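# Fully open the door of a loose 3-D printer

## Task

Swing the door of the free-standing 3-D printer on the desk to its fully open position. Every printer foot must still rest on the desk at the end, and the printer must be neither knocked over nor left tilted, or the task fails. The door has to stay open without the robot holding it, so release it and move the robot away before finishing.

## Robot and tools

ROBOT. The LinearBot has a base that can drive in any direction and a column about 1.75 m high. A carriage moves up and down the column over 1.0 m of travel (lift_m). It carries two identical six-joint arms, each with a two-finger gripper. The arm bases sit at roughly 0.57 m + lift_m above the floor, and some carriage parts hang about 0.15 m lower. A hand can reach about 0.78 m from its shoulder but only about 0.38 m below its arm base. A hand is about 0.16 m long and 0.1 m wide, or 0.14 m with the fingers open. The parked arm pose is joints 1-6 = 0, 0.05, 0.05, 1.45, 0, 0, and with both arms parked the robot is about 0.95 m wide by 0.7 m long. The wheel motors are weak (2 N m), so a light push already causes contact_stop.

CAMERAS. carriage_camera is fixed on the carriage, faces forward and is tilted about 20 degrees down. left_wrist_camera and right_wrist_camera look out past the fingertips. All images are 672x504 pixels. The vertical view is about 84 degrees for the carriage and left wrist cameras and about 62 degrees for the right wrist camera.

FRAMES. In the base frame the origin is on the floor below the base centre, x points forward, y left and z up. left_hand and right_hand are reported in this frame as the midpoint between that hand's finger pads. quat_wxyz rotates the base axes into the hand axes. The hand z axis runs along the fingers, and the fingers open along hand y. A hand pointing straight up with joints 1, 5 and 6 at 0 reads (1, 0, 0, 0). The odometry frame is the base frame as it was at scene start. base_odometry counts wheel rotation only, so wheel slip shows up as travel. Heading is positive to the left, within -3.142 to 3.142.

TOOLS. execute_actions takes "actions", a list holding one action or none, and an optional "cameras" list. Camera names are carriage_camera, left_wrist_camera, right_wrist_camera or all. Leaving it out, null or ["all"] returns every camera, and [] returns none. An empty actions list only reports the state and images. An action may contain "base", "joints" or both, and its motions start together.

"base" holds exactly one key, and each is a relative offset from where the base last reported itself. translate_m is a forward drive in metres (positive forward, -2 to 2). strafe_m is a sideways move in metres (positive left, -2 to 2). rotate_rad is an in-place turn in radians (positive counter-clockwise, -6.3 to 6.3).

"joints" is a single object covering both arms and the lift, keyed by joint name. Each value is an absolute target, not an offset. The targets, with their ranges and done-tolerances, are:
- lift_m: 0 to 1 m, ±0.004.
- joint1: -2.617 to 3.054 rad, ±0.02. It swings the arm about the vertical; 0 is forward and positive is left.
- joint2 (shoulder): 0 to 3.141, ±0.055. 0 puts the upper arm level and backward, 1.57 upright, 3.14 level and forward.
- joint3 (elbow): 0 to 3.141, ±0.055. 0 is folded and 3.14 is straight.
- joint4 (wrist pitch): -1.57 to 1.57, ±0.04. 0 keeps the hand in line with the forearm; positive lifts the fingertips.
- joint5 (wrist yaw): -1.57 to 1.57, ±0.02. Positive turns the fingertips to the RIGHT, the opposite sense to joint1.
- joint6 (hand roll about the finger direction): -2.094 to 2.094, ±0.02. Positive is clockwise as seen from the forearm.
- gripper: pad gap 0 to 0.093 m, ±0.004.
The names are left_joint1_rad..left_joint6_rad and left_gripper_m, and likewise with the right_ prefix. No action lasts more than 15 s. Any joint you omit may keep driving toward its earlier target without being reported. An unknown key or an out-of-range value rejects the whole call, and nothing moves. If one call reports a stop, the later execute_actions, wait and finished_scene calls in that same reply are skipped. Between replies the robot keeps holding the last command.

wait: seconds from 0 to 10. It sends no new command and returns the usual state and images.
zoom_image: camera plus region [x0, y0, x1, y1] in pixels, with (0,0) at the top left and at most 504x504. It only works on full images from the latest result.
finished_scene: scene (an integer). It ends the scene for good and reports whether the task succeeded.

RESULTS. The "pictures" line lists the images in order. base_status and joint_status report how each commanded motion ended:
- done: the base wheels turned the full amount, even if they slipped. A move of a millimetre or two can fall short and still say done.
- off_target: it stopped away from the target and may still be pushing. A gripper holding an object usually reads this.
- contact_stop or time_out: the old target is dropped and the position is held.
- "joint command not followed" (often followed by a cause: line) and per-joint not_followed: a self-collision check blocked that arm. The targets may be retried on later actions. Free the blocked arm alone first, then move the other.
- limit_stop_at_motor_heat: the arm was halted by heat. Send the target again.
on_its_own covers anything this call did not command; its "held at" value is a target, not a measured position. motor_effort gives percent of maximum, signed toward higher joint values, with the peak in brackets. Readings carry bias and noise. If lift effort keeps dropping as the lift lowers, a hand is resting on something. For drive_wheels, ignore the sign; if it stays high at rest, the base is pressing on something. ARM HIT means an arm struck the robot hard. The left_hand and right_hand readings drift, more so at long reach.

CAUTIONS. contact_stop comes after a collision, sometimes late or never, and the base can coast about 0.3 m after an arm touches something. Arms are mostly unwatched during turns or actions that also move joints. Arms and grippers have no contact stop: a blocked arm keeps pressing and snaps to its target once freed. After a blocked drive, back off about 0.2 m (or reverse the turn), repeating once if needed. The column can hit a table edge that the base slid under, and reversing into such an edge can topple the robot. A fall is unrecoverable, and no reading shows a lean, so check the pictures. The risk grows with a high carriage, extended arms, loads, pulling, or abrupt stops. Never let the arms strike or press on each other hard. Outstretched arms heat quickly: MOTOR HOT appears at 75 °C, 90 °C halts the arm, and 100 °C makes it drop (OVER-TEMPERATURE FAULT). Avoid slams, drops and hard shoves on the printer.

Each tool is called after "Request:" by a JSON object that holds its "name" and its "arguments", one argument or row to a line.

## Session

Request:
{"name": "execute_actions", "arguments": {
  "actions": []
}}

Scene clock: 0.00 s.
base_odometry: x=+0.000 y=+0.000 heading=+0.000 (m, m, rad; odometry frame)
base_status: not commanded
joint_positions: lift_m=+0.297 left_joint1_rad=+0.012 left_joint2_rad=+0.041 left_joint3_rad=+0.036 left_joint4_rad=+1.447 left_joint5_rad=+0.022 left_joint6_rad=+0.034 left_gripper_m=+0.095 right_joint1_rad=-0.019 right_joint2_rad=+0.023 right_joint3_rad=+0.024 right_joint4_rad=+1.486 right_joint5_rad=+0.016 right_joint6_rad=-0.042 right_gripper_m=+0.094
joint_status: not commanded
motor_effort: lift_m=+17 drive_wheels=-4 (%)
left_hand: x=+0.2977 y=+0.3265 z=+1.2734 quat_wxyz=(+0.998, +0.012, +0.064, +0.022) (m; base frame)
right_hand: x=+0.2859 y=-0.3331 z=+1.2713 quat_wxyz=(+0.999, +0.008, +0.042, -0.031) (m; base frame)
pictures: carriage_camera, left_wrist_camera, right_wrist_camera
Images, in order (width x height): carriage_camera 672x504, left_wrist_camera 672x504, right_wrist_camera 672x504.

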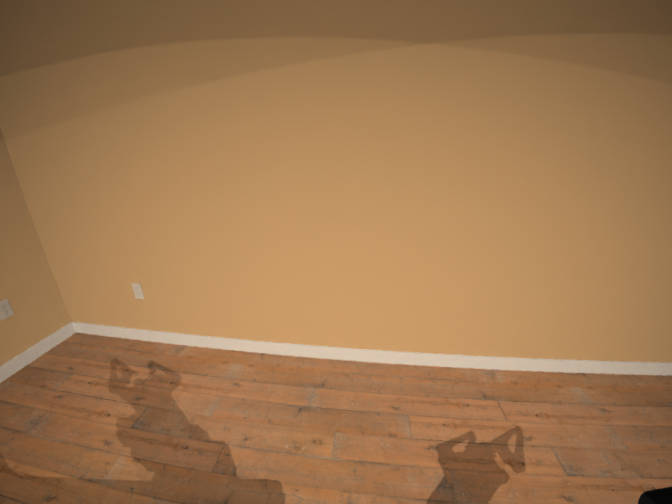

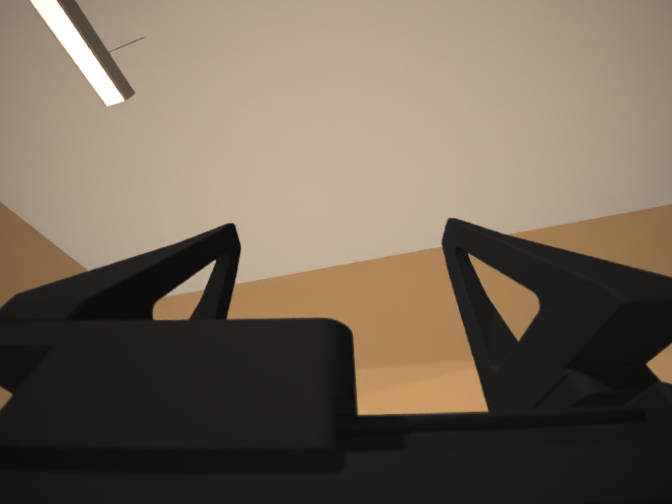

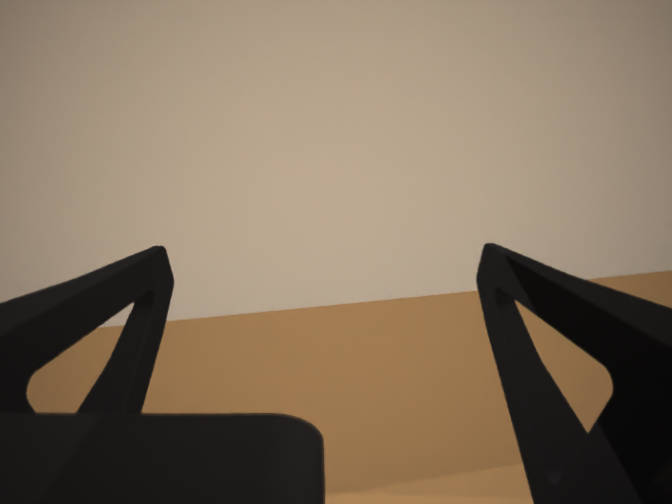

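Request:
{"name": "execute_actions", "arguments": {
  "actions": [
    {"base":{"rotate_rad":-1.8}}
  ],
  "cameras": ["carriage_camera"]
}}

Request:
{"name": "execute_actions", "arguments": {
  "actions": [
    {"base":{"rotate_rad":-1.5}}
  ],
  "cameras": ["carriage_camera"]
}}

Scene clock: 5.97 s.
base_odometry: x=+0.000 y=+0.000 heading=-1.798 (m, m, rad; odometry frame)
base_status: done
joint_positions: lift_m=+0.297 left_joint1_rad=+0.012 left_joint2_rad=+0.041 left_joint3_rad=+0.036 left_joint4_rad=+1.444 left_joint5_rad=+0.022 left_joint6_rad=+0.034 left_gripper_m=+0.095 right_joint1_rad=-0.019 right_joint2_rad=+0.023 right_joint3_rad=+0.024 right_joint4_rad=+1.485 right_joint5_rad=+0.016 right_joint6_rad=-0.042 right_gripper_m=+0.094
joint_status: not commanded
motor_effort: lift_m=+17(17) drive_wheels=+18(46) (%)
left_hand: x=+0.2983 y=+0.3265 z=+1.2733 quat_wxyz=(+0.998, +0.012, +0.066, +0.022) (m; base frame)
right_hand: x=+0.2860 y=-0.3332 z=+1.2713 quat_wxyz=(+0.999, +0.008, +0.042, -0.031) (m; base frame)
pictures: carriage_camera
Images, in order (width x height): carriage_camera 672x504.

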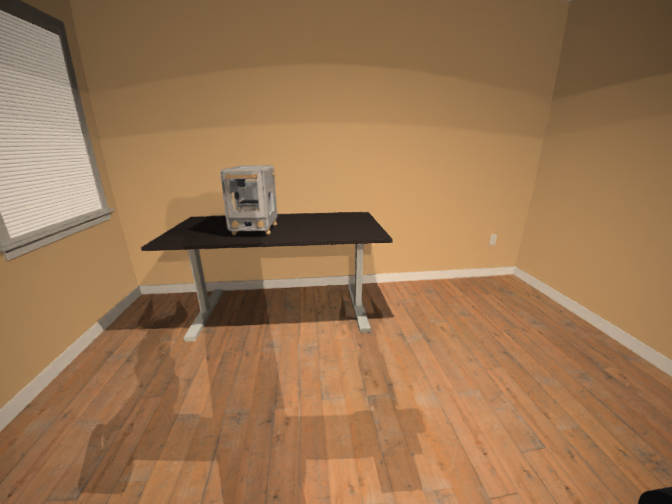

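Scene clock: 9.00 s.
base_odometry: x=+0.000 y=+0.000 heading=+2.987 (m, m, rad; odometry frame)
base_status: done
joint_positions: lift_m=+0.297 left_joint1_rad=+0.012 left_joint2_rad=+0.041 left_joint3_rad=+0.036 left_joint4_rad=+1.444 left_joint5_rad=+0.022 left_joint6_rad=+0.034 left_gripper_m=+0.095 right_joint1_rad=-0.019 right_joint2_rad=+0.023 right_joint3_rad=+0.024 right_joint4_rad=+1.484 right_joint5_rad=+0.016 right_joint6_rad=-0.042 right_gripper_m=+0.094
joint_status: not commanded
motor_effort: lift_m=+17(17) drive_wheels=+17(42) (%)
left_hand: x=+0.2984 y=+0.3265 z=+1.2733 quat_wxyz=(+0.998, +0.012, +0.066, +0.022) (m; base frame)
right_hand: x=+0.2862 y=-0.3332 z=+1.2713 quat_wxyz=(+0.999, +0.008, +0.042, -0.031) (m; base frame)
pictures: carriage_camera
Images, in order (width x height): carriage_camera 672x504.

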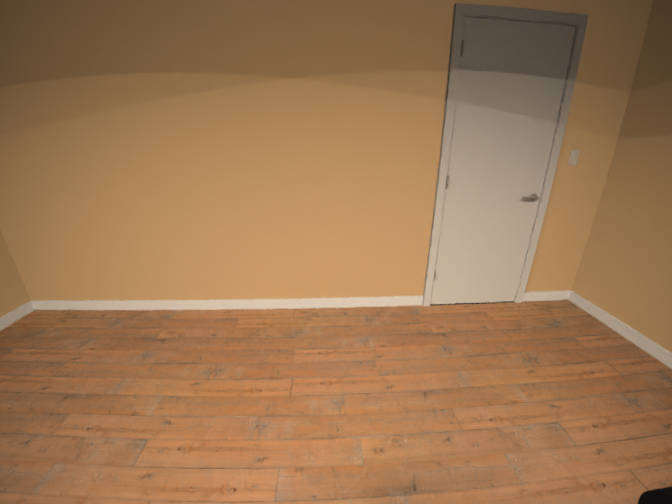

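Request:
{"name": "execute_actions", "arguments": {
  "actions": [
    {"base":{"rotate_rad":1.586}}
  ],
  "cameras": []
}}

Request:
{"name": "execute_actions", "arguments": {
  "actions": [
    {"base":{"strafe_m":0.5}}
  ],
  "cameras": []
}}

Request:
{"name": "execute_actions", "arguments": {
  "actions": [
    {"base":{"translate_m":0.9},"joints":{"lift_m":0.25}}
  ],
  "cameras": ["carriage_camera"]
}}

Scene clock: 16.17 s.
base_odometry: x=+0.000 y=+0.000 heading=-1.712 (m, m, rad; odometry frame)
base_status: done
joint_positions: lift_m=+0.297 left_joint1_rad=+0.012 left_joint2_rad=+0.041 left_joint3_rad=+0.036 left_joint4_rad=+1.441 left_joint5_rad=+0.022 left_joint6_rad=+0.034 left_gripper_m=+0.095 right_joint1_rad=-0.019 right_joint2_rad=+0.023 right_joint3_rad=+0.024 right_joint4_rad=+1.484 right_joint5_rad=+0.016 right_joint6_rad=-0.042 right_gripper_m=+0.094
joint_status: not commanded
motor_effort: lift_m=+17(17) drive_wheels=+18(65) (%)
left_hand: x=+0.2991 y=+0.3266 z=+1.2732 quat_wxyz=(+0.997, +0.012, +0.067, +0.022) (m; base frame)
right_hand: x=+0.2864 y=-0.3332 z=+1.2713 quat_wxyz=(+0.999, +0.008, +0.043, -0.031) (m; base frame)
pictures: none
No camera images: the call's "cameras" was empty. Leave "cameras" out to get every camera's image.

Scene clock: 19.40 s.
base_odometry: x=+0.495 y=-0.070 heading=-1.711 (m, m, rad; odometry frame)
base_status: done
joint_positions: lift_m=+0.297 left_joint1_rad=+0.012 left_joint2_rad=+0.041 left_joint3_rad=+0.036 left_joint4_rad=+1.442 left_joint5_rad=+0.022 left_joint6_rad=+0.034 left_gripper_m=+0.095 right_joint1_rad=-0.019 right_joint2_rad=+0.023 right_joint3_rad=+0.024 right_joint4_rad=+1.484 right_joint5_rad=+0.016 right_joint6_rad=-0.042 right_gripper_m=+0.094
joint_status: not commanded
motor_effort: lift_m=+17(17) drive_wheels=-14(45) (%)
left_hand: x=+0.2988 y=+0.3266 z=+1.2732 quat_wxyz=(+0.997, +0.012, +0.067, +0.022) (m; base frame)
right_hand: x=+0.2863 y=-0.3332 z=+1.2713 quat_wxyz=(+0.999, +0.008, +0.043, -0.031) (m; base frame)
pictures: none
No camera images: the call's "cameras" was empty. Leave "cameras" out to get every camera's image.

Scene clock: 23.60 s.
base_odometry: x=+0.371 y=-0.961 heading=-1.710 (m, m, rad; odometry frame)
base_status: done
joint_positions: lift_m=+0.250 left_joint1_rad=+0.012 left_joint2_rad=+0.041 left_joint3_rad=+0.036 left_joint4_rad=+1.446 left_joint5_rad=+0.022 left_joint6_rad=+0.034 left_gripper_m=+0.095 right_joint1_rad=-0.019 right_joint2_rad=+0.023 right_joint3_rad=+0.024 right_joint4_rad=+1.485 right_joint5_rad=+0.016 right_joint6_rad=-0.042 right_gripper_m=+0.094
joint_status: all done
motor_effort: lift_m=+16(17) drive_wheels=-11(36) (%)
left_hand: x=+0.2979 y=+0.3265 z=+1.2262 quat_wxyz=(+0.998, +0.012, +0.065, +0.022) (m; base frame)
right_hand: x=+0.2860 y=-0.3332 z=+1.2241 quat_wxyz=(+0.999, +0.008, +0.042, -0.031) (m; base frame)
pictures: carriage_camera
Images, in order (width x height): carriage_camera 672x504.

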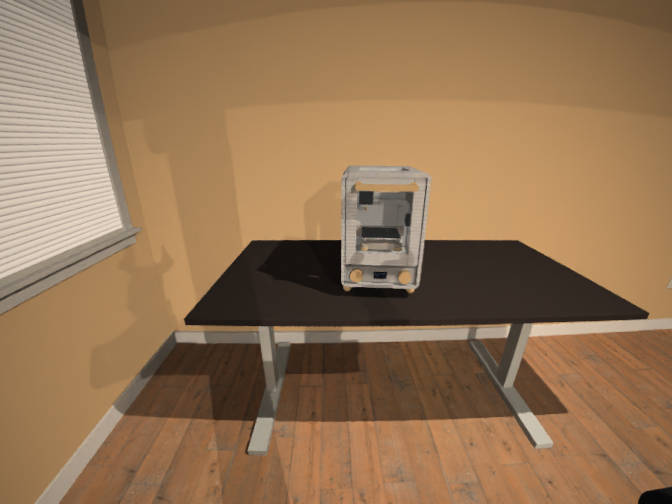

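Request:
{"name": "zoom_image", "arguments": {
  "camera": "carriage_camera",
  "region": [300,150,480,310]
}}

Request:
{"name": "execute_actions", "arguments": {
  "actions": [
    {"base":{"translate_m":0.25},"joints":{"lift_m":0.15,"right_joint2_rad":0.9,"right_joint3_rad":0.6,"right_joint4_rad":0.3,"right_joint6_rad":1.57,"left_joint2_rad":0.9,"left_joint3_rad":0.6,"left_joint4_rad":0.3}}
  ]
}}

Region (300, 150, 480, 310) of carriage_camera's 672x504 image, scaled by 2.800, with more detail than that image has.

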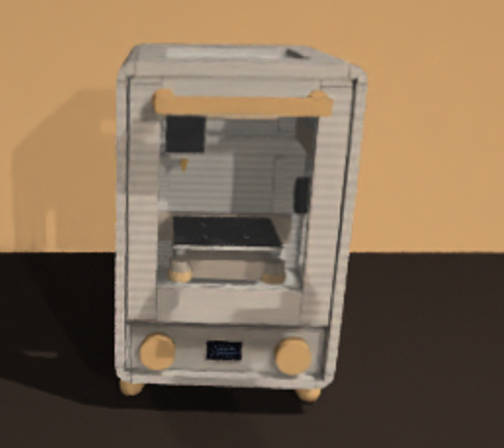

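Scene clock: 28.17 s.
base_odometry: x=+0.337 y=-1.209 heading=-1.709 (m, m, rad; odometry frame)
base_status: done
joint_positions: lift_m=+0.150 left_joint1_rad=+0.012 left_joint2_rad=+0.896 left_joint3_rad=+0.574 left_joint4_rad=+0.289 left_joint5_rad=+0.022 left_joint6_rad=+0.034 left_gripper_m=+0.095 right_joint1_rad=-0.019 right_joint2_rad=+0.896 right_joint3_rad=+0.574 right_joint4_rad=+0.298 right_joint5_rad=+0.016 right_joint6_rad=+1.561 right_gripper_m=+0.094
joint_status: all done
motor_effort: lift_m=+15(16) drive_wheels=-11(42) (%)
left_hand: x=+0.6167 y=+0.3304 z=+0.9907 quat_wxyz=(+0.696, +0.016, +0.718, +0.008) (m; base frame)
right_hand: x=+0.6167 y=-0.3396 z=+0.9924 quat_wxyz=(+0.505, +0.513, +0.499, +0.483) (m; base frame)
pictures: carriage_camera, left_wrist_camera, right_wrist_camera
Images, in order (width x height): carriage_camera 672x504, left_wrist_camera 672x504, right_wrist_camera 672x504.

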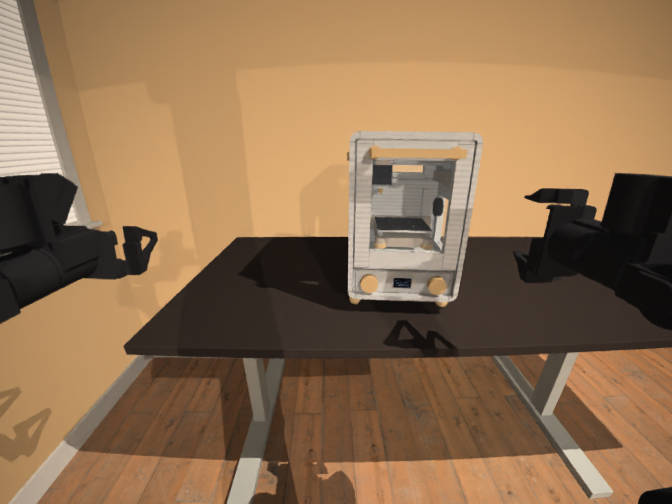

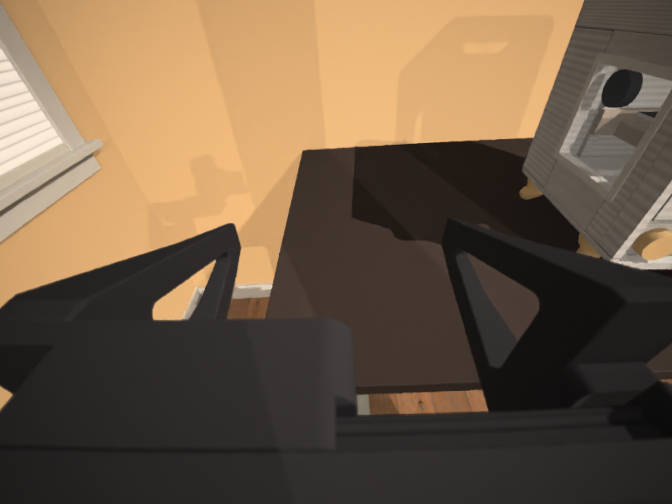

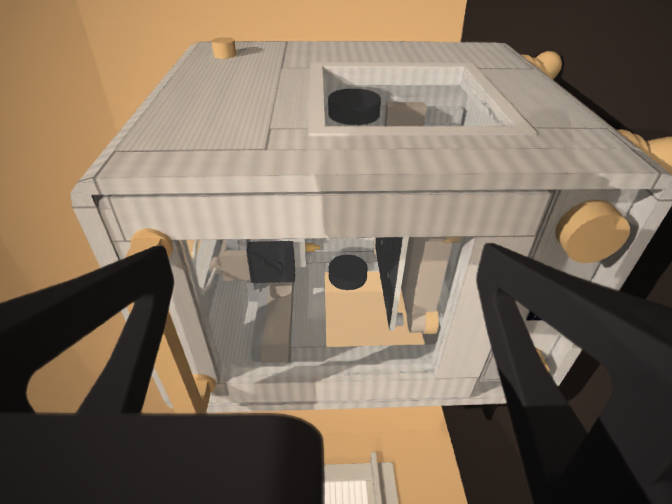

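Request:
{"name": "execute_actions", "arguments": {
  "actions": [
    {"base":{"strafe_m":0.18},"joints":{"lift_m":0.29,"left_joint2_rad":0.05,"left_joint3_rad":0.05,"left_joint4_rad":1.2,"right_joint4_rad":0.35}}
  ],
  "cameras": ["carriage_camera","right_wrist_camera"]
}}

Scene clock: 35.70 s.
base_odometry: x=+0.515 y=-1.234 heading=-1.709 (m, m, rad; odometry frame)
base_status: done
joint_positions: lift_m=+0.290 left_joint1_rad=+0.012 left_joint2_rad=+0.057 left_joint3_rad=+0.074 left_joint4_rad=+1.205 left_joint5_rad=+0.022 left_joint6_rad=+0.034 left_gripper_m=+0.095 right_joint1_rad=-0.019 right_joint2_rad=+0.897 right_joint3_rad=+0.574 right_joint4_rad=+0.352 right_joint5_rad=+0.016 right_joint6_rad=+1.561 right_gripper_m=+0.094
joint_status: all done
motor_effort: lift_m=+18(22) drive_wheels=-5(35) (%)
left_hand: x=+0.3488 y=+0.3272 z=+1.2627 quat_wxyz=(+0.985, +0.013, +0.173, +0.021) (m; base frame)
right_hand: x=+0.6167 y=-0.3396 z=+1.1452 quat_wxyz=(+0.519, +0.499, +0.486, +0.496) (m; base frame)
pictures: carriage_camera, right_wrist_camera
Images, in order (width x height): carriage_camera 672x504, right_wrist_camera 672x504.

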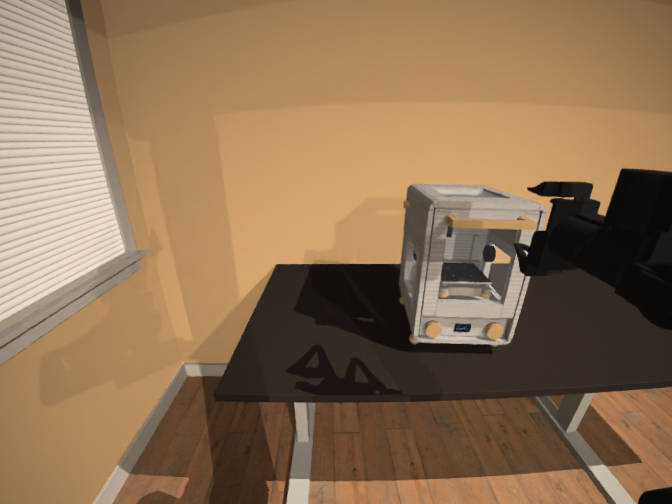

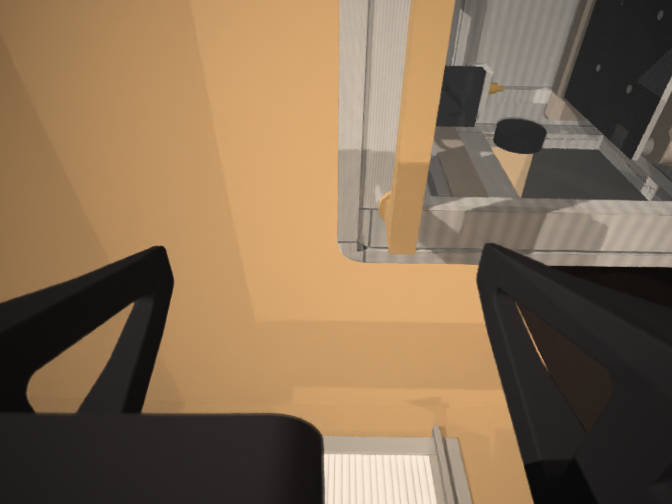

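Request:
{"name": "execute_actions", "arguments": {
  "actions": [
    {"base":{"strafe_m":-0.07},"joints":{"lift_m":0.265}}
  ],
  "cameras": ["carriage_camera","right_wrist_camera"]
}}

Request:
{"name": "execute_actions", "arguments": {
  "actions": [
    {"base":{"translate_m":0.05}}
  ],
  "cameras": ["carriage_camera","right_wrist_camera"]
}}

Scene clock: 41.30 s.
base_odometry: x=+0.446 y=-1.224 heading=-1.709 (m, m, rad; odometry frame)
base_status: done
joint_positions: lift_m=+0.265 left_joint1_rad=+0.012 left_joint2_rad=+0.057 left_joint3_rad=+0.064 left_joint4_rad=+1.202 left_joint5_rad=+0.022 left_joint6_rad=+0.034 left_gripper_m=+0.095 right_joint1_rad=-0.019 right_joint2_rad=+0.897 right_joint3_rad=+0.579 right_joint4_rad=+0.345 right_joint5_rad=+0.016 right_joint6_rad=+1.561 right_gripper_m=+0.094
joint_status: all done
motor_effort: lift_m=+16(16) drive_wheels=+5(40) (%)
left_hand: x=+0.3527 y=+0.3272 z=+1.2343 quat_wxyz=(+0.983, +0.013, +0.180, +0.021) (m; base frame)
right_hand: x=+0.6169 y=-0.3396 z=+1.1211 quat_wxyz=(+0.518, +0.500, +0.487, +0.495) (m; base frame)
pictures: carriage_camera, right_wrist_camera
Images, in order (width x height): carriage_camera 672x504, right_wrist_camera 672x504.

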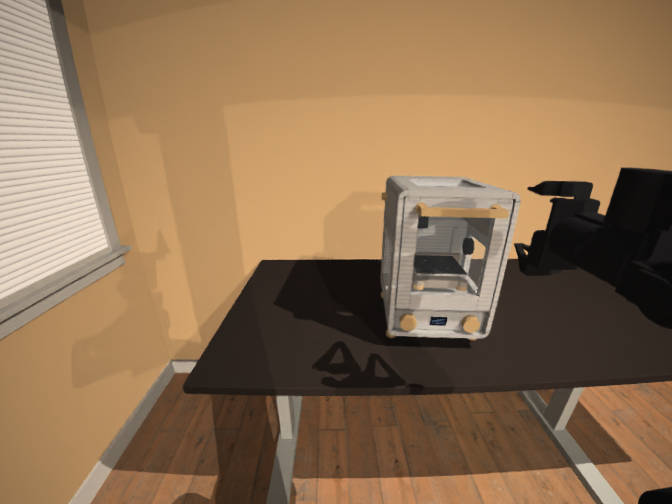

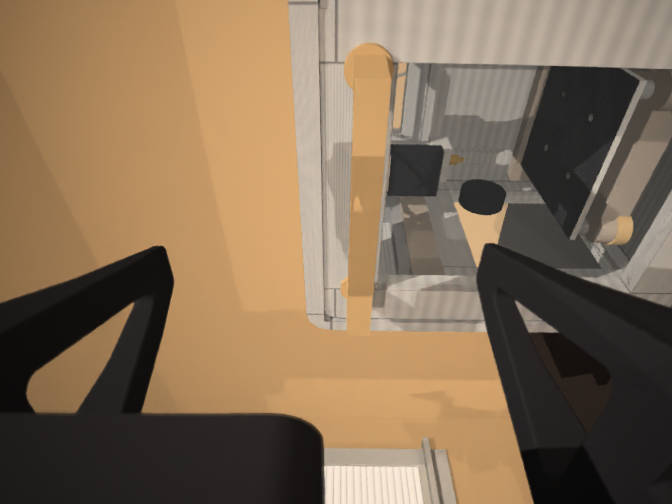

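Scene clock: 42.60 s.
base_odometry: x=+0.439 y=-1.274 heading=-1.708 (m, m, rad; odometry frame)
base_status: done
joint_positions: lift_m=+0.265 left_joint1_rad=+0.012 left_joint2_rad=+0.057 left_joint3_rad=+0.064 left_joint4_rad=+1.201 left_joint5_rad=+0.022 left_joint6_rad=+0.034 left_gripper_m=+0.095 right_joint1_rad=-0.019 right_joint2_rad=+0.897 right_joint3_rad=+0.579 right_joint4_rad=+0.346 right_joint5_rad=+0.016 right_joint6_rad=+1.561 right_gripper_m=+0.094
joint_status: not commanded
motor_effort: lift_m=+16(16) drive_wheels=-10(35) (%)
left_hand: x=+0.3529 y=+0.3272 z=+1.2342 quat_wxyz=(+0.983, +0.013, +0.180, +0.021) (m; base frame)
right_hand: x=+0.6168 y=-0.3396 z=+1.1216 quat_wxyz=(+0.518, +0.499, +0.486, +0.496) (m; base frame)
pictures: carriage_camera, right_wrist_camera
Images, in order (width x height): carriage_camera 672x504, right_wrist_camera 672x504.

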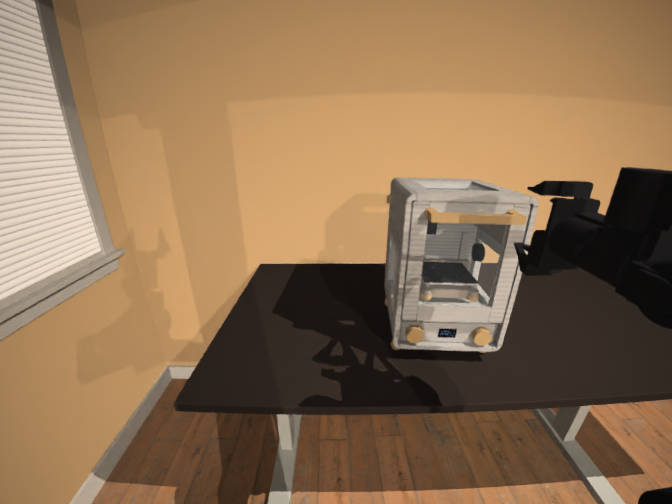

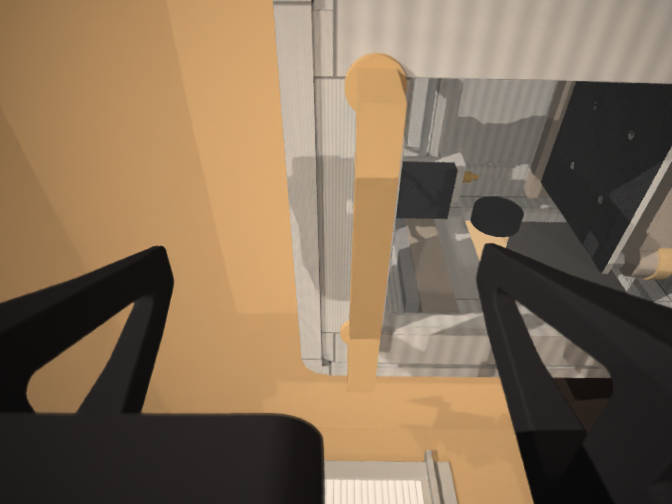

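Request:
{"name": "execute_actions", "arguments": {
  "actions": [
    {"base":{"translate_m":0.07},"joints":{"lift_m":0.258}}
  ],
  "cameras": ["carriage_camera","right_wrist_camera"]
}}

Scene clock: 47.10 s.
base_odometry: x=+0.430 y=-1.343 heading=-1.707 (m, m, rad; odometry frame)
base_status: done
joint_positions: lift_m=+0.258 left_joint1_rad=+0.012 left_joint2_rad=+0.057 left_joint3_rad=+0.064 left_joint4_rad=+1.200 left_joint5_rad=+0.022 left_joint6_rad=+0.034 left_gripper_m=+0.095 right_joint1_rad=-0.019 right_joint2_rad=+0.897 right_joint3_rad=+0.579 right_joint4_rad=+0.346 right_joint5_rad=+0.016 right_joint6_rad=+1.561 right_gripper_m=+0.094
joint_status: all done
motor_effort: lift_m=+16(17) drive_wheels=-11(41) (%)
left_hand: x=+0.3531 y=+0.3272 z=+1.2271 quat_wxyz=(+0.983, +0.013, +0.181, +0.021) (m; base frame)
right_hand: x=+0.6168 y=-0.3395 z=+1.1146 quat_wxyz=(+0.518, +0.499, +0.486, +0.496) (m; base frame)
pictures: carriage_camera, right_wrist_camera
Images, in order (width x height): carriage_camera 672x504, right_wrist_camera 672x504.

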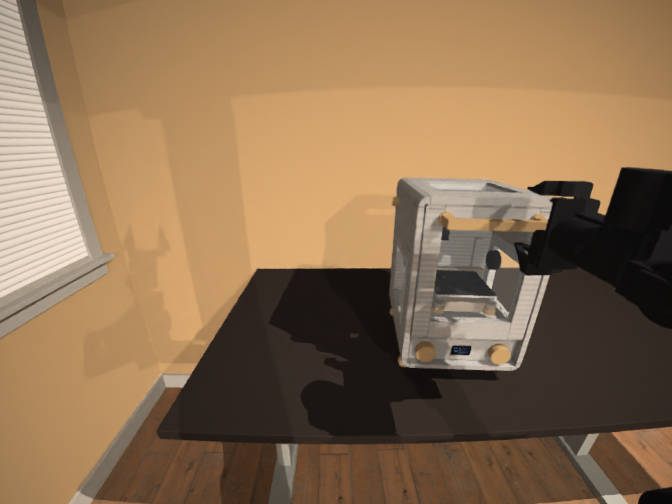

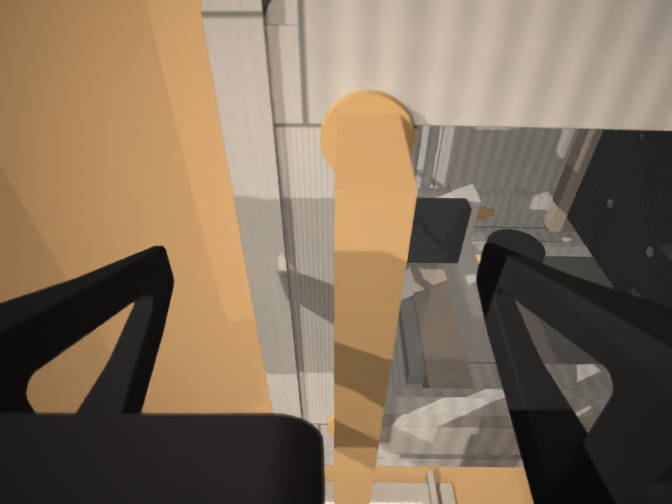

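Request:
{"name": "execute_actions", "arguments": {
  "actions": [
    {"base":{"strafe_m":0.045},"joints":{"lift_m":0.248,"right_gripper_m":0.06}}
  ],
  "cameras": []
}}

Request:
{"name": "execute_actions", "arguments": {
  "actions": [
    {"base":{"translate_m":0.03}}
  ],
  "cameras": ["right_wrist_camera"]
}}

Request:
{"name": "execute_actions", "arguments": {
  "actions": [
    {"joints":{"right_gripper_m":0.0}}
  ],
  "cameras": ["carriage_camera","right_wrist_camera"]
}}

Scene clock: 51.33 s.
base_odometry: x=+0.475 y=-1.350 heading=-1.708 (m, m, rad; odometry frame)
base_status: done
joint_positions: lift_m=+0.248 left_joint1_rad=+0.012 left_joint2_rad=+0.057 left_joint3_rad=+0.064 left_joint4_rad=+1.199 left_joint5_rad=+0.022 left_joint6_rad=+0.034 left_gripper_m=+0.095 right_joint1_rad=-0.019 right_joint2_rad=+0.897 right_joint3_rad=+0.579 right_joint4_rad=+0.344 right_joint5_rad=+0.016 right_joint6_rad=+1.561 right_gripper_m=+0.060
joint_status: all done
motor_effort: lift_m=+16(17) drive_wheels=-5(32) (%)
left_hand: x=+0.3533 y=+0.3272 z=+1.2170 quat_wxyz=(+0.983, +0.013, +0.181, +0.021) (m; base frame)
right_hand: x=+0.6169 y=-0.3395 z=+1.1039 quat_wxyz=(+0.518, +0.500, +0.487, +0.495) (m; base frame)
pictures: none
No camera images: the call's "cameras" was empty. Leave "cameras" out to get every camera's image.

Scene clock: 52.30 s.
base_odometry: x=+0.471 y=-1.379 heading=-1.707 (m, m, rad; odometry frame)
base_status: done
joint_positions: lift_m=+0.248 left_joint1_rad=+0.012 left_joint2_rad=+0.057 left_joint3_rad=+0.064 left_joint4_rad=+1.198 left_joint5_rad=+0.022 left_joint6_rad=+0.034 left_gripper_m=+0.095 right_joint1_rad=-0.019 right_joint2_rad=+0.876 right_joint3_rad=+0.579 right_joint4_rad=+0.343 right_joint5_rad=+0.013 right_joint6_rad=+1.562 right_gripper_m=+0.060
joint_status: not commanded
motor_effort: lift_m=+16(16) drive_wheels=+12(23) (%)
left_hand: x=+0.3535 y=+0.3272 z=+1.2169 quat_wxyz=(+0.983, +0.013, +0.182, +0.021) (m; base frame)
right_hand: x=+0.6128 y=-0.3389 z=+1.1107 quat_wxyz=(+0.522, +0.494, +0.482, +0.501) (m; base frame)
pictures: right_wrist_camera
Images, in order (width x height): right_wrist_camera 672x504.

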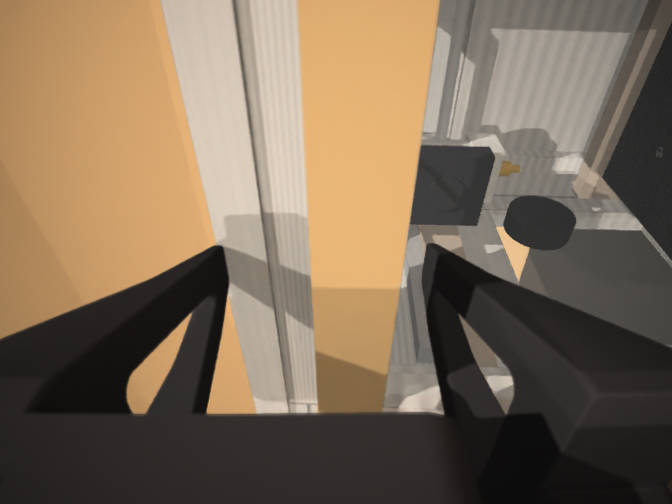

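Scene clock: 52.93 s.
base_odometry: x=+0.471 y=-1.379 heading=-1.707 (m, m, rad; odometry frame)
base_status: not commanded
joint_positions: lift_m=+0.248 left_joint1_rad=+0.012 left_joint2_rad=+0.057 left_joint3_rad=+0.064 left_joint4_rad=+1.198 left_joint5_rad=+0.022 left_joint6_rad=+0.034 left_gripper_m=+0.095 right_joint1_rad=-0.019 right_joint2_rad=+0.877 right_joint3_rad=+0.579 right_joint4_rad=+0.316 right_joint5_rad=+0.012 right_joint6_rad=+1.565 right_gripper_m=+0.014
joint_status: right_gripper_m off_target (ended at +0.014, target +0.000)
motor_effort: lift_m=+16(16) drive_wheels=+12(14) (%)
left_hand: x=+0.3536 y=+0.3272 z=+1.2169 quat_wxyz=(+0.983, +0.013, +0.182, +0.021) (m; base frame)
right_hand: x=+0.6133 y=-0.3387 z=+1.1038 quat_wxyz=(+0.514, +0.502, +0.489, +0.495) (m; base frame)
pictures: carriage_camera, right_wrist_camera
Images, in order (width x height): carriage_camera 672x504, right_wrist_camera 672x504.

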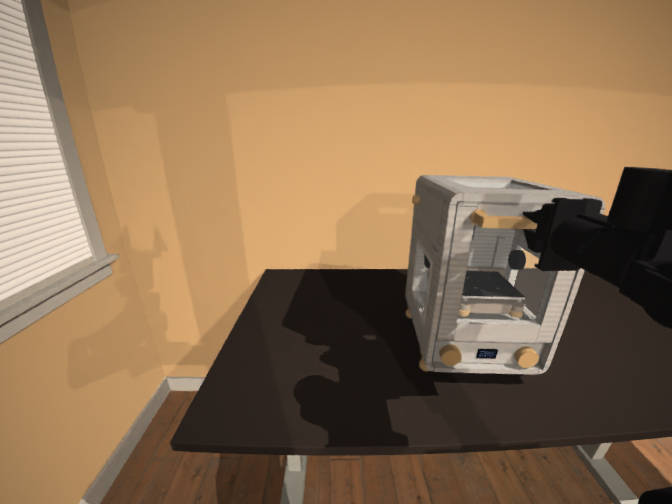

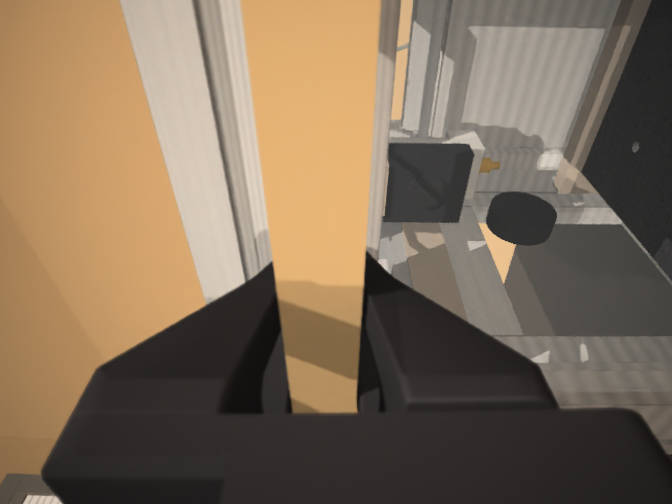

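Test pull.

Request:
{"name": "execute_actions", "arguments": {
  "actions": [
    {"base":{"translate_m":-0.04},"joints":{"lift_m":0.245}}
  ],
  "cameras": ["carriage_camera","right_wrist_camera"]
}}

Scene clock: 55.07 s.
base_odometry: x=+0.476 y=-1.340 heading=-1.707 (m, m, rad; odometry frame)
base_status: done
joint_positions: lift_m=+0.245 left_joint1_rad=+0.012 left_joint2_rad=+0.057 left_joint3_rad=+0.063 left_joint4_rad=+1.198 left_joint5_rad=+0.022 left_joint6_rad=+0.034 left_gripper_m=+0.095 right_joint1_rad=-0.019 right_joint2_rad=+0.913 right_joint3_rad=+0.589 right_joint4_rad=+0.336 right_joint5_rad=-0.010 right_joint6_rad=+1.564 right_gripper_m=+0.015
joint_status: all done
motor_effort: lift_m=+16(16) drive_wheels=+2(36) (%)
left_hand: x=+0.3537 y=+0.3272 z=+1.2137 quat_wxyz=(+0.983, +0.013, +0.182, +0.021) (m; base frame)
right_hand: x=+0.6204 y=-0.3352 z=+1.0984 quat_wxyz=(+0.507, +0.498, +0.496, +0.499) (m; base frame)
pictures: carriage_camera, right_wrist_camera
Images, in order (width x height): carriage_camera 672x504, right_wrist_camera 672x504.

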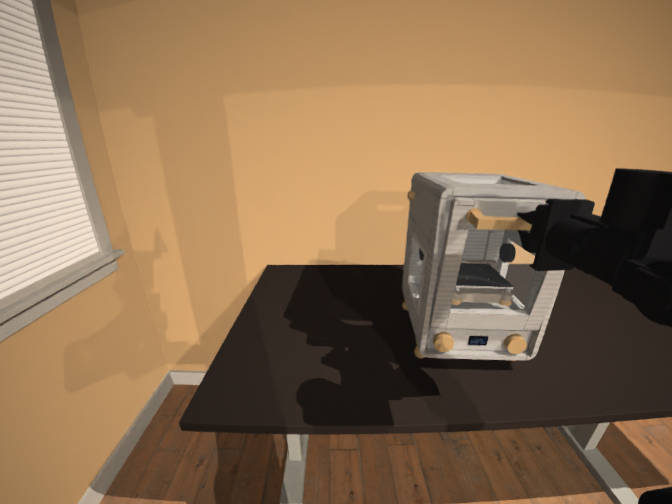

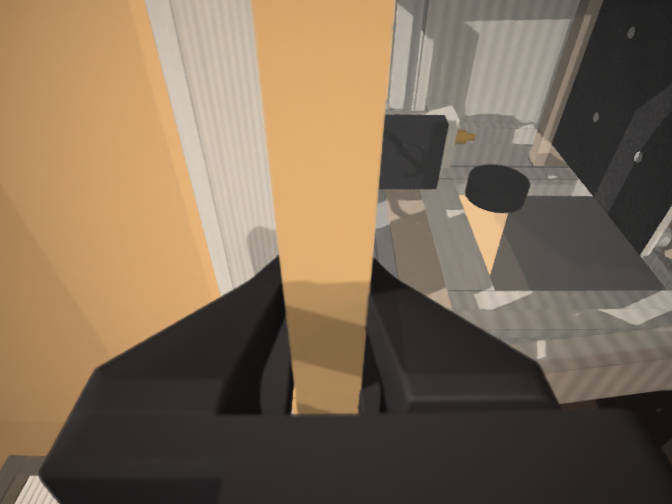

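Request:
{"name": "execute_actions", "arguments": {
  "actions": [
    {"base":{"translate_m":-0.055},"joints":{"lift_m":0.265,"right_joint4_rad":0.05}}
  ],
  "cameras": ["carriage_camera","right_wrist_camera"]
}}

Scene clock: 59.93 s.
base_odometry: x=+0.484 y=-1.285 heading=-1.707 (m, m, rad; odometry frame)
base_status: done
joint_positions: lift_m=+0.265 left_joint1_rad=+0.012 left_joint2_rad=+0.057 left_joint3_rad=+0.063 left_joint4_rad=+1.198 left_joint5_rad=+0.022 left_joint6_rad=+0.034 left_gripper_m=+0.095 right_joint1_rad=-0.013 right_joint2_rad=+0.910 right_joint3_rad=+0.589 right_joint4_rad=+0.120 right_joint5_rad=-0.040 right_joint6_rad=+1.583 right_gripper_m=+0.018
joint_status: right_joint4_rad off_target (ended at +0.120, target +0.050); the others done
motor_effort: lift_m=+18(22) drive_wheels=-4(25) (%)
left_hand: x=+0.3539 y=+0.3272 z=+1.2333 quat_wxyz=(+0.983, +0.013, +0.182, +0.021) (m; base frame)
right_hand: x=+0.6148 y=-0.3275 z=+1.0663 quat_wxyz=(+0.436, +0.546, +0.550, +0.458) (m; base frame)
pictures: carriage_camera, right_wrist_camera
Images, in order (width x height): carriage_camera 672x504, right_wrist_camera 672x504.

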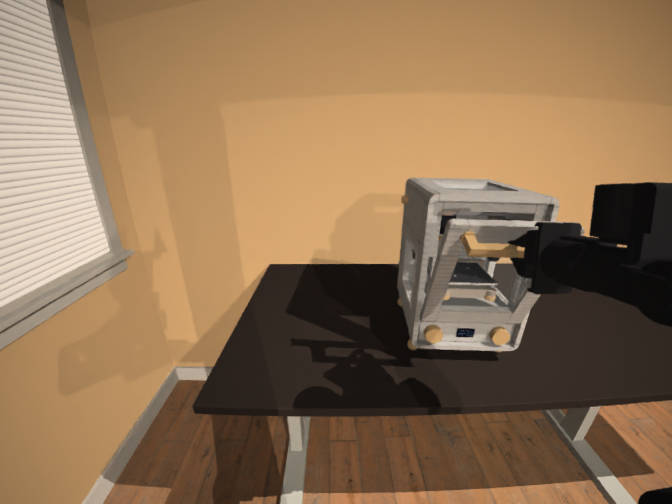

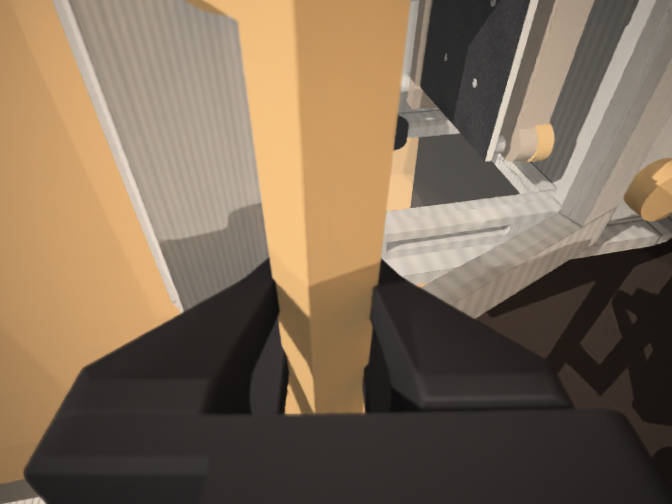

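Request:
{"name": "execute_actions", "arguments": {
  "actions": [
    {"base":{"strafe_m":0.012},"joints":{"lift_m":0.30,"right_joint4_rad":-0.35}}
  ],
  "cameras": ["carriage_camera","right_wrist_camera"]
}}

Scene clock: 63.60 s.
base_odometry: x=+0.496 y=-1.287 heading=-1.707 (m, m, rad; odometry frame)
base_status: done
joint_positions: lift_m=+0.300 left_joint1_rad=+0.012 left_joint2_rad=+0.057 left_joint3_rad=+0.063 left_joint4_rad=+1.198 left_joint5_rad=+0.022 left_joint6_rad=+0.034 left_gripper_m=+0.095 right_joint1_rad=-0.017 right_joint2_rad=+0.876 right_joint3_rad=+0.602 right_joint4_rad=-0.307 right_joint5_rad=-0.005 right_joint6_rad=+1.617 right_gripper_m=+0.017
joint_status: right_joint4_rad off_target (ended at -0.307, target -0.350); the others done
motor_effort: lift_m=+18(22) drive_wheels=-10(19) (%)
left_hand: x=+0.3537 y=+0.3272 z=+1.2684 quat_wxyz=(+0.983, +0.013, +0.182, +0.021) (m; base frame)
right_hand: x=+0.5731 y=-0.3343 z=+1.0218 quat_wxyz=(+0.329, +0.641, +0.603, +0.342) (m; base frame)
pictures: carriage_camera, right_wrist_camera
Images, in order (width x height): carriage_camera 672x504, right_wrist_camera 672x504.

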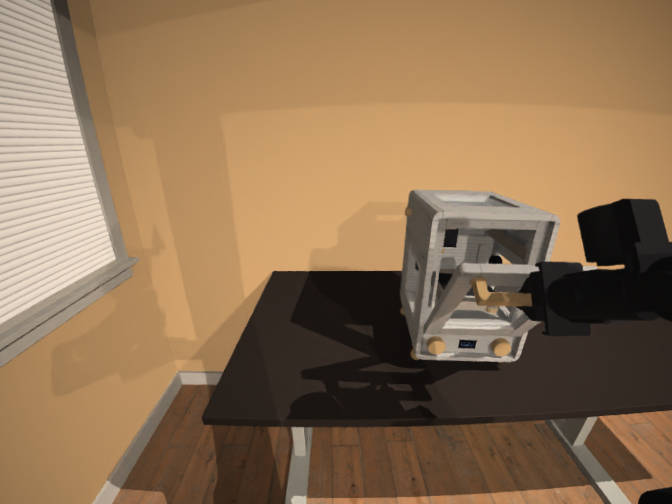

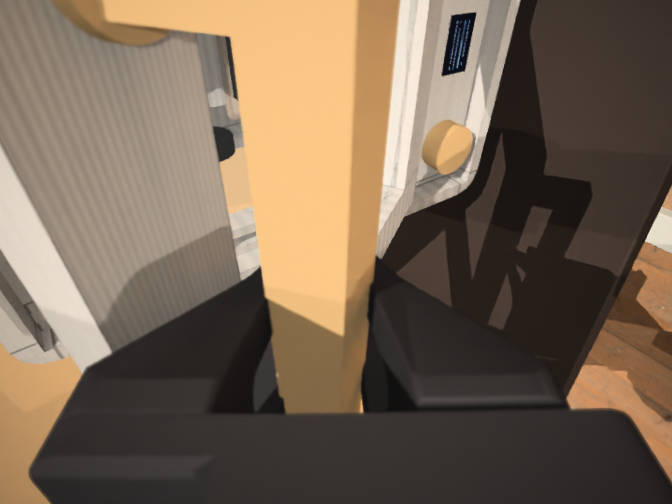

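Request:
{"name": "execute_actions", "arguments": {
  "actions": [
    {"base":{"translate_m":0.03},"joints":{"lift_m":0.285,"right_joint4_rad":-0.75}}
  ],
  "cameras": ["carriage_camera","right_wrist_camera"]
}}

Scene clock: 66.80 s.
base_odometry: x=+0.492 y=-1.316 heading=-1.707 (m, m, rad; odometry frame)
base_status: done
joint_positions: lift_m=+0.285 left_joint1_rad=+0.012 left_joint2_rad=+0.057 left_joint3_rad=+0.063 left_joint4_rad=+1.199 left_joint5_rad=+0.022 left_joint6_rad=+0.034 left_gripper_m=+0.095 right_joint1_rad=-0.017 right_joint2_rad=+0.822 right_joint3_rad=+0.675 right_joint4_rad=-0.746 right_joint5_rad=-0.024 right_joint6_rad=+1.646 right_gripper_m=+0.013
joint_status: all done
motor_effort: lift_m=+14(14) drive_wheels=+6(42) (%)
left_hand: x=+0.3536 y=+0.3272 z=+1.2540 quat_wxyz=(+0.983, +0.013, +0.182, +0.021) (m; base frame)
right_hand: x=+0.5101 y=-0.3299 z=+0.9733 quat_wxyz=(+0.220, +0.694, +0.638, +0.250) (m; base frame)
pictures: carriage_camera, right_wrist_camera
Images, in order (width x height): carriage_camera 672x504, right_wrist_camera 672x504.

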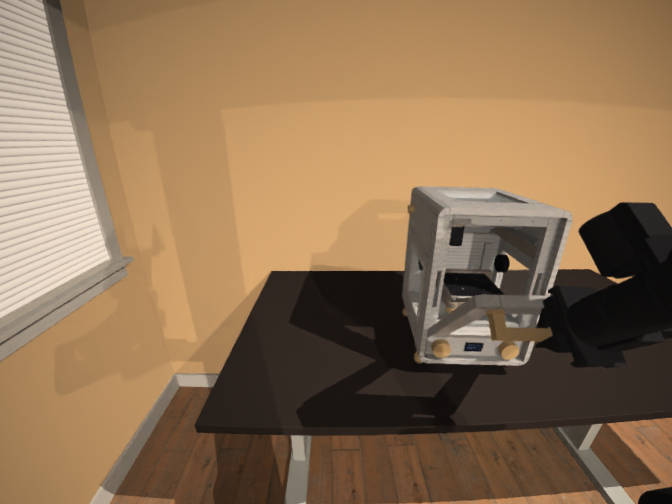

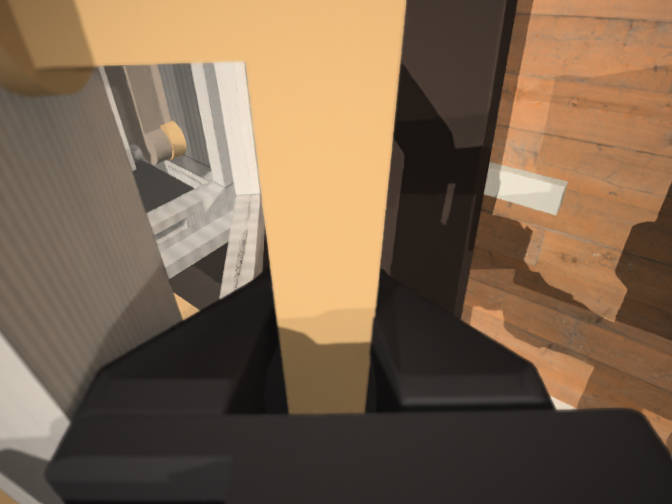

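Request:
{"name": "execute_actions", "arguments": {
  "actions": [
    {"base":{"translate_m":0.02},"joints":{"lift_m":0.24,"right_joint4_rad":-1.05}}
  ],
  "cameras": ["carriage_camera","right_wrist_camera"]
}}

Scene clock: 69.80 s.
base_odometry: x=+0.489 y=-1.336 heading=-1.706 (m, m, rad; odometry frame)
base_status: done
joint_positions: lift_m=+0.240 left_joint1_rad=+0.012 left_joint2_rad=+0.057 left_joint3_rad=+0.063 left_joint4_rad=+1.199 left_joint5_rad=+0.022 left_joint6_rad=+0.034 left_gripper_m=+0.095 right_joint1_rad=-0.017 right_joint2_rad=+0.784 right_joint3_rad=+0.718 right_joint4_rad=-0.760 right_joint5_rad=-0.018 right_joint6_rad=+1.640 right_gripper_m=+0.013
joint_status: right_joint4_rad off_target (ended at -0.760, target -1.050); the others done
motor_effort: lift_m=+14(14) drive_wheels=+9(36) (%)
left_hand: x=+0.3536 y=+0.3272 z=+1.2090 quat_wxyz=(+0.983, +0.013, +0.182, +0.021) (m; base frame)
right_hand: x=+0.5126 y=-0.3309 z=+0.9522 quat_wxyz=(+0.244, +0.684, +0.632, +0.270) (m; base frame)
pictures: carriage_camera, right_wrist_camera
Images, in order (width x height): carriage_camera 672x504, right_wrist_camera 672x504.

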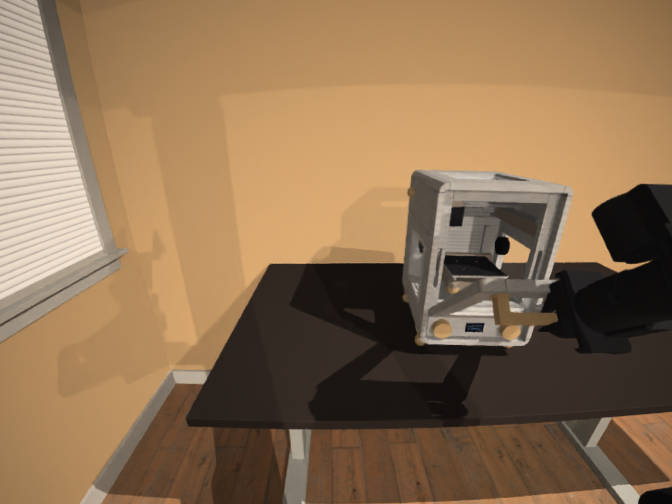

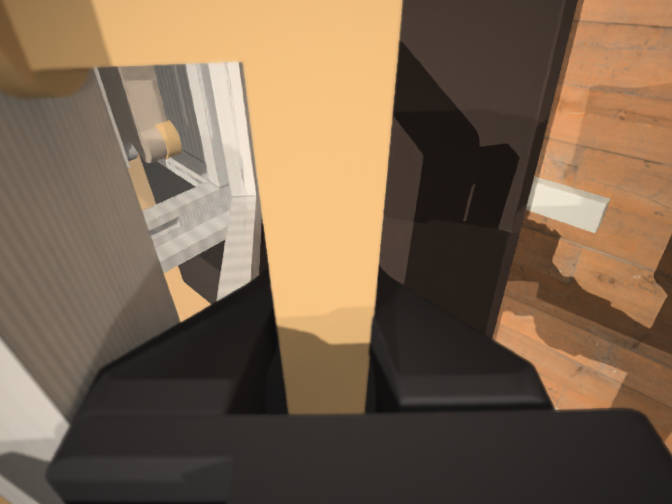

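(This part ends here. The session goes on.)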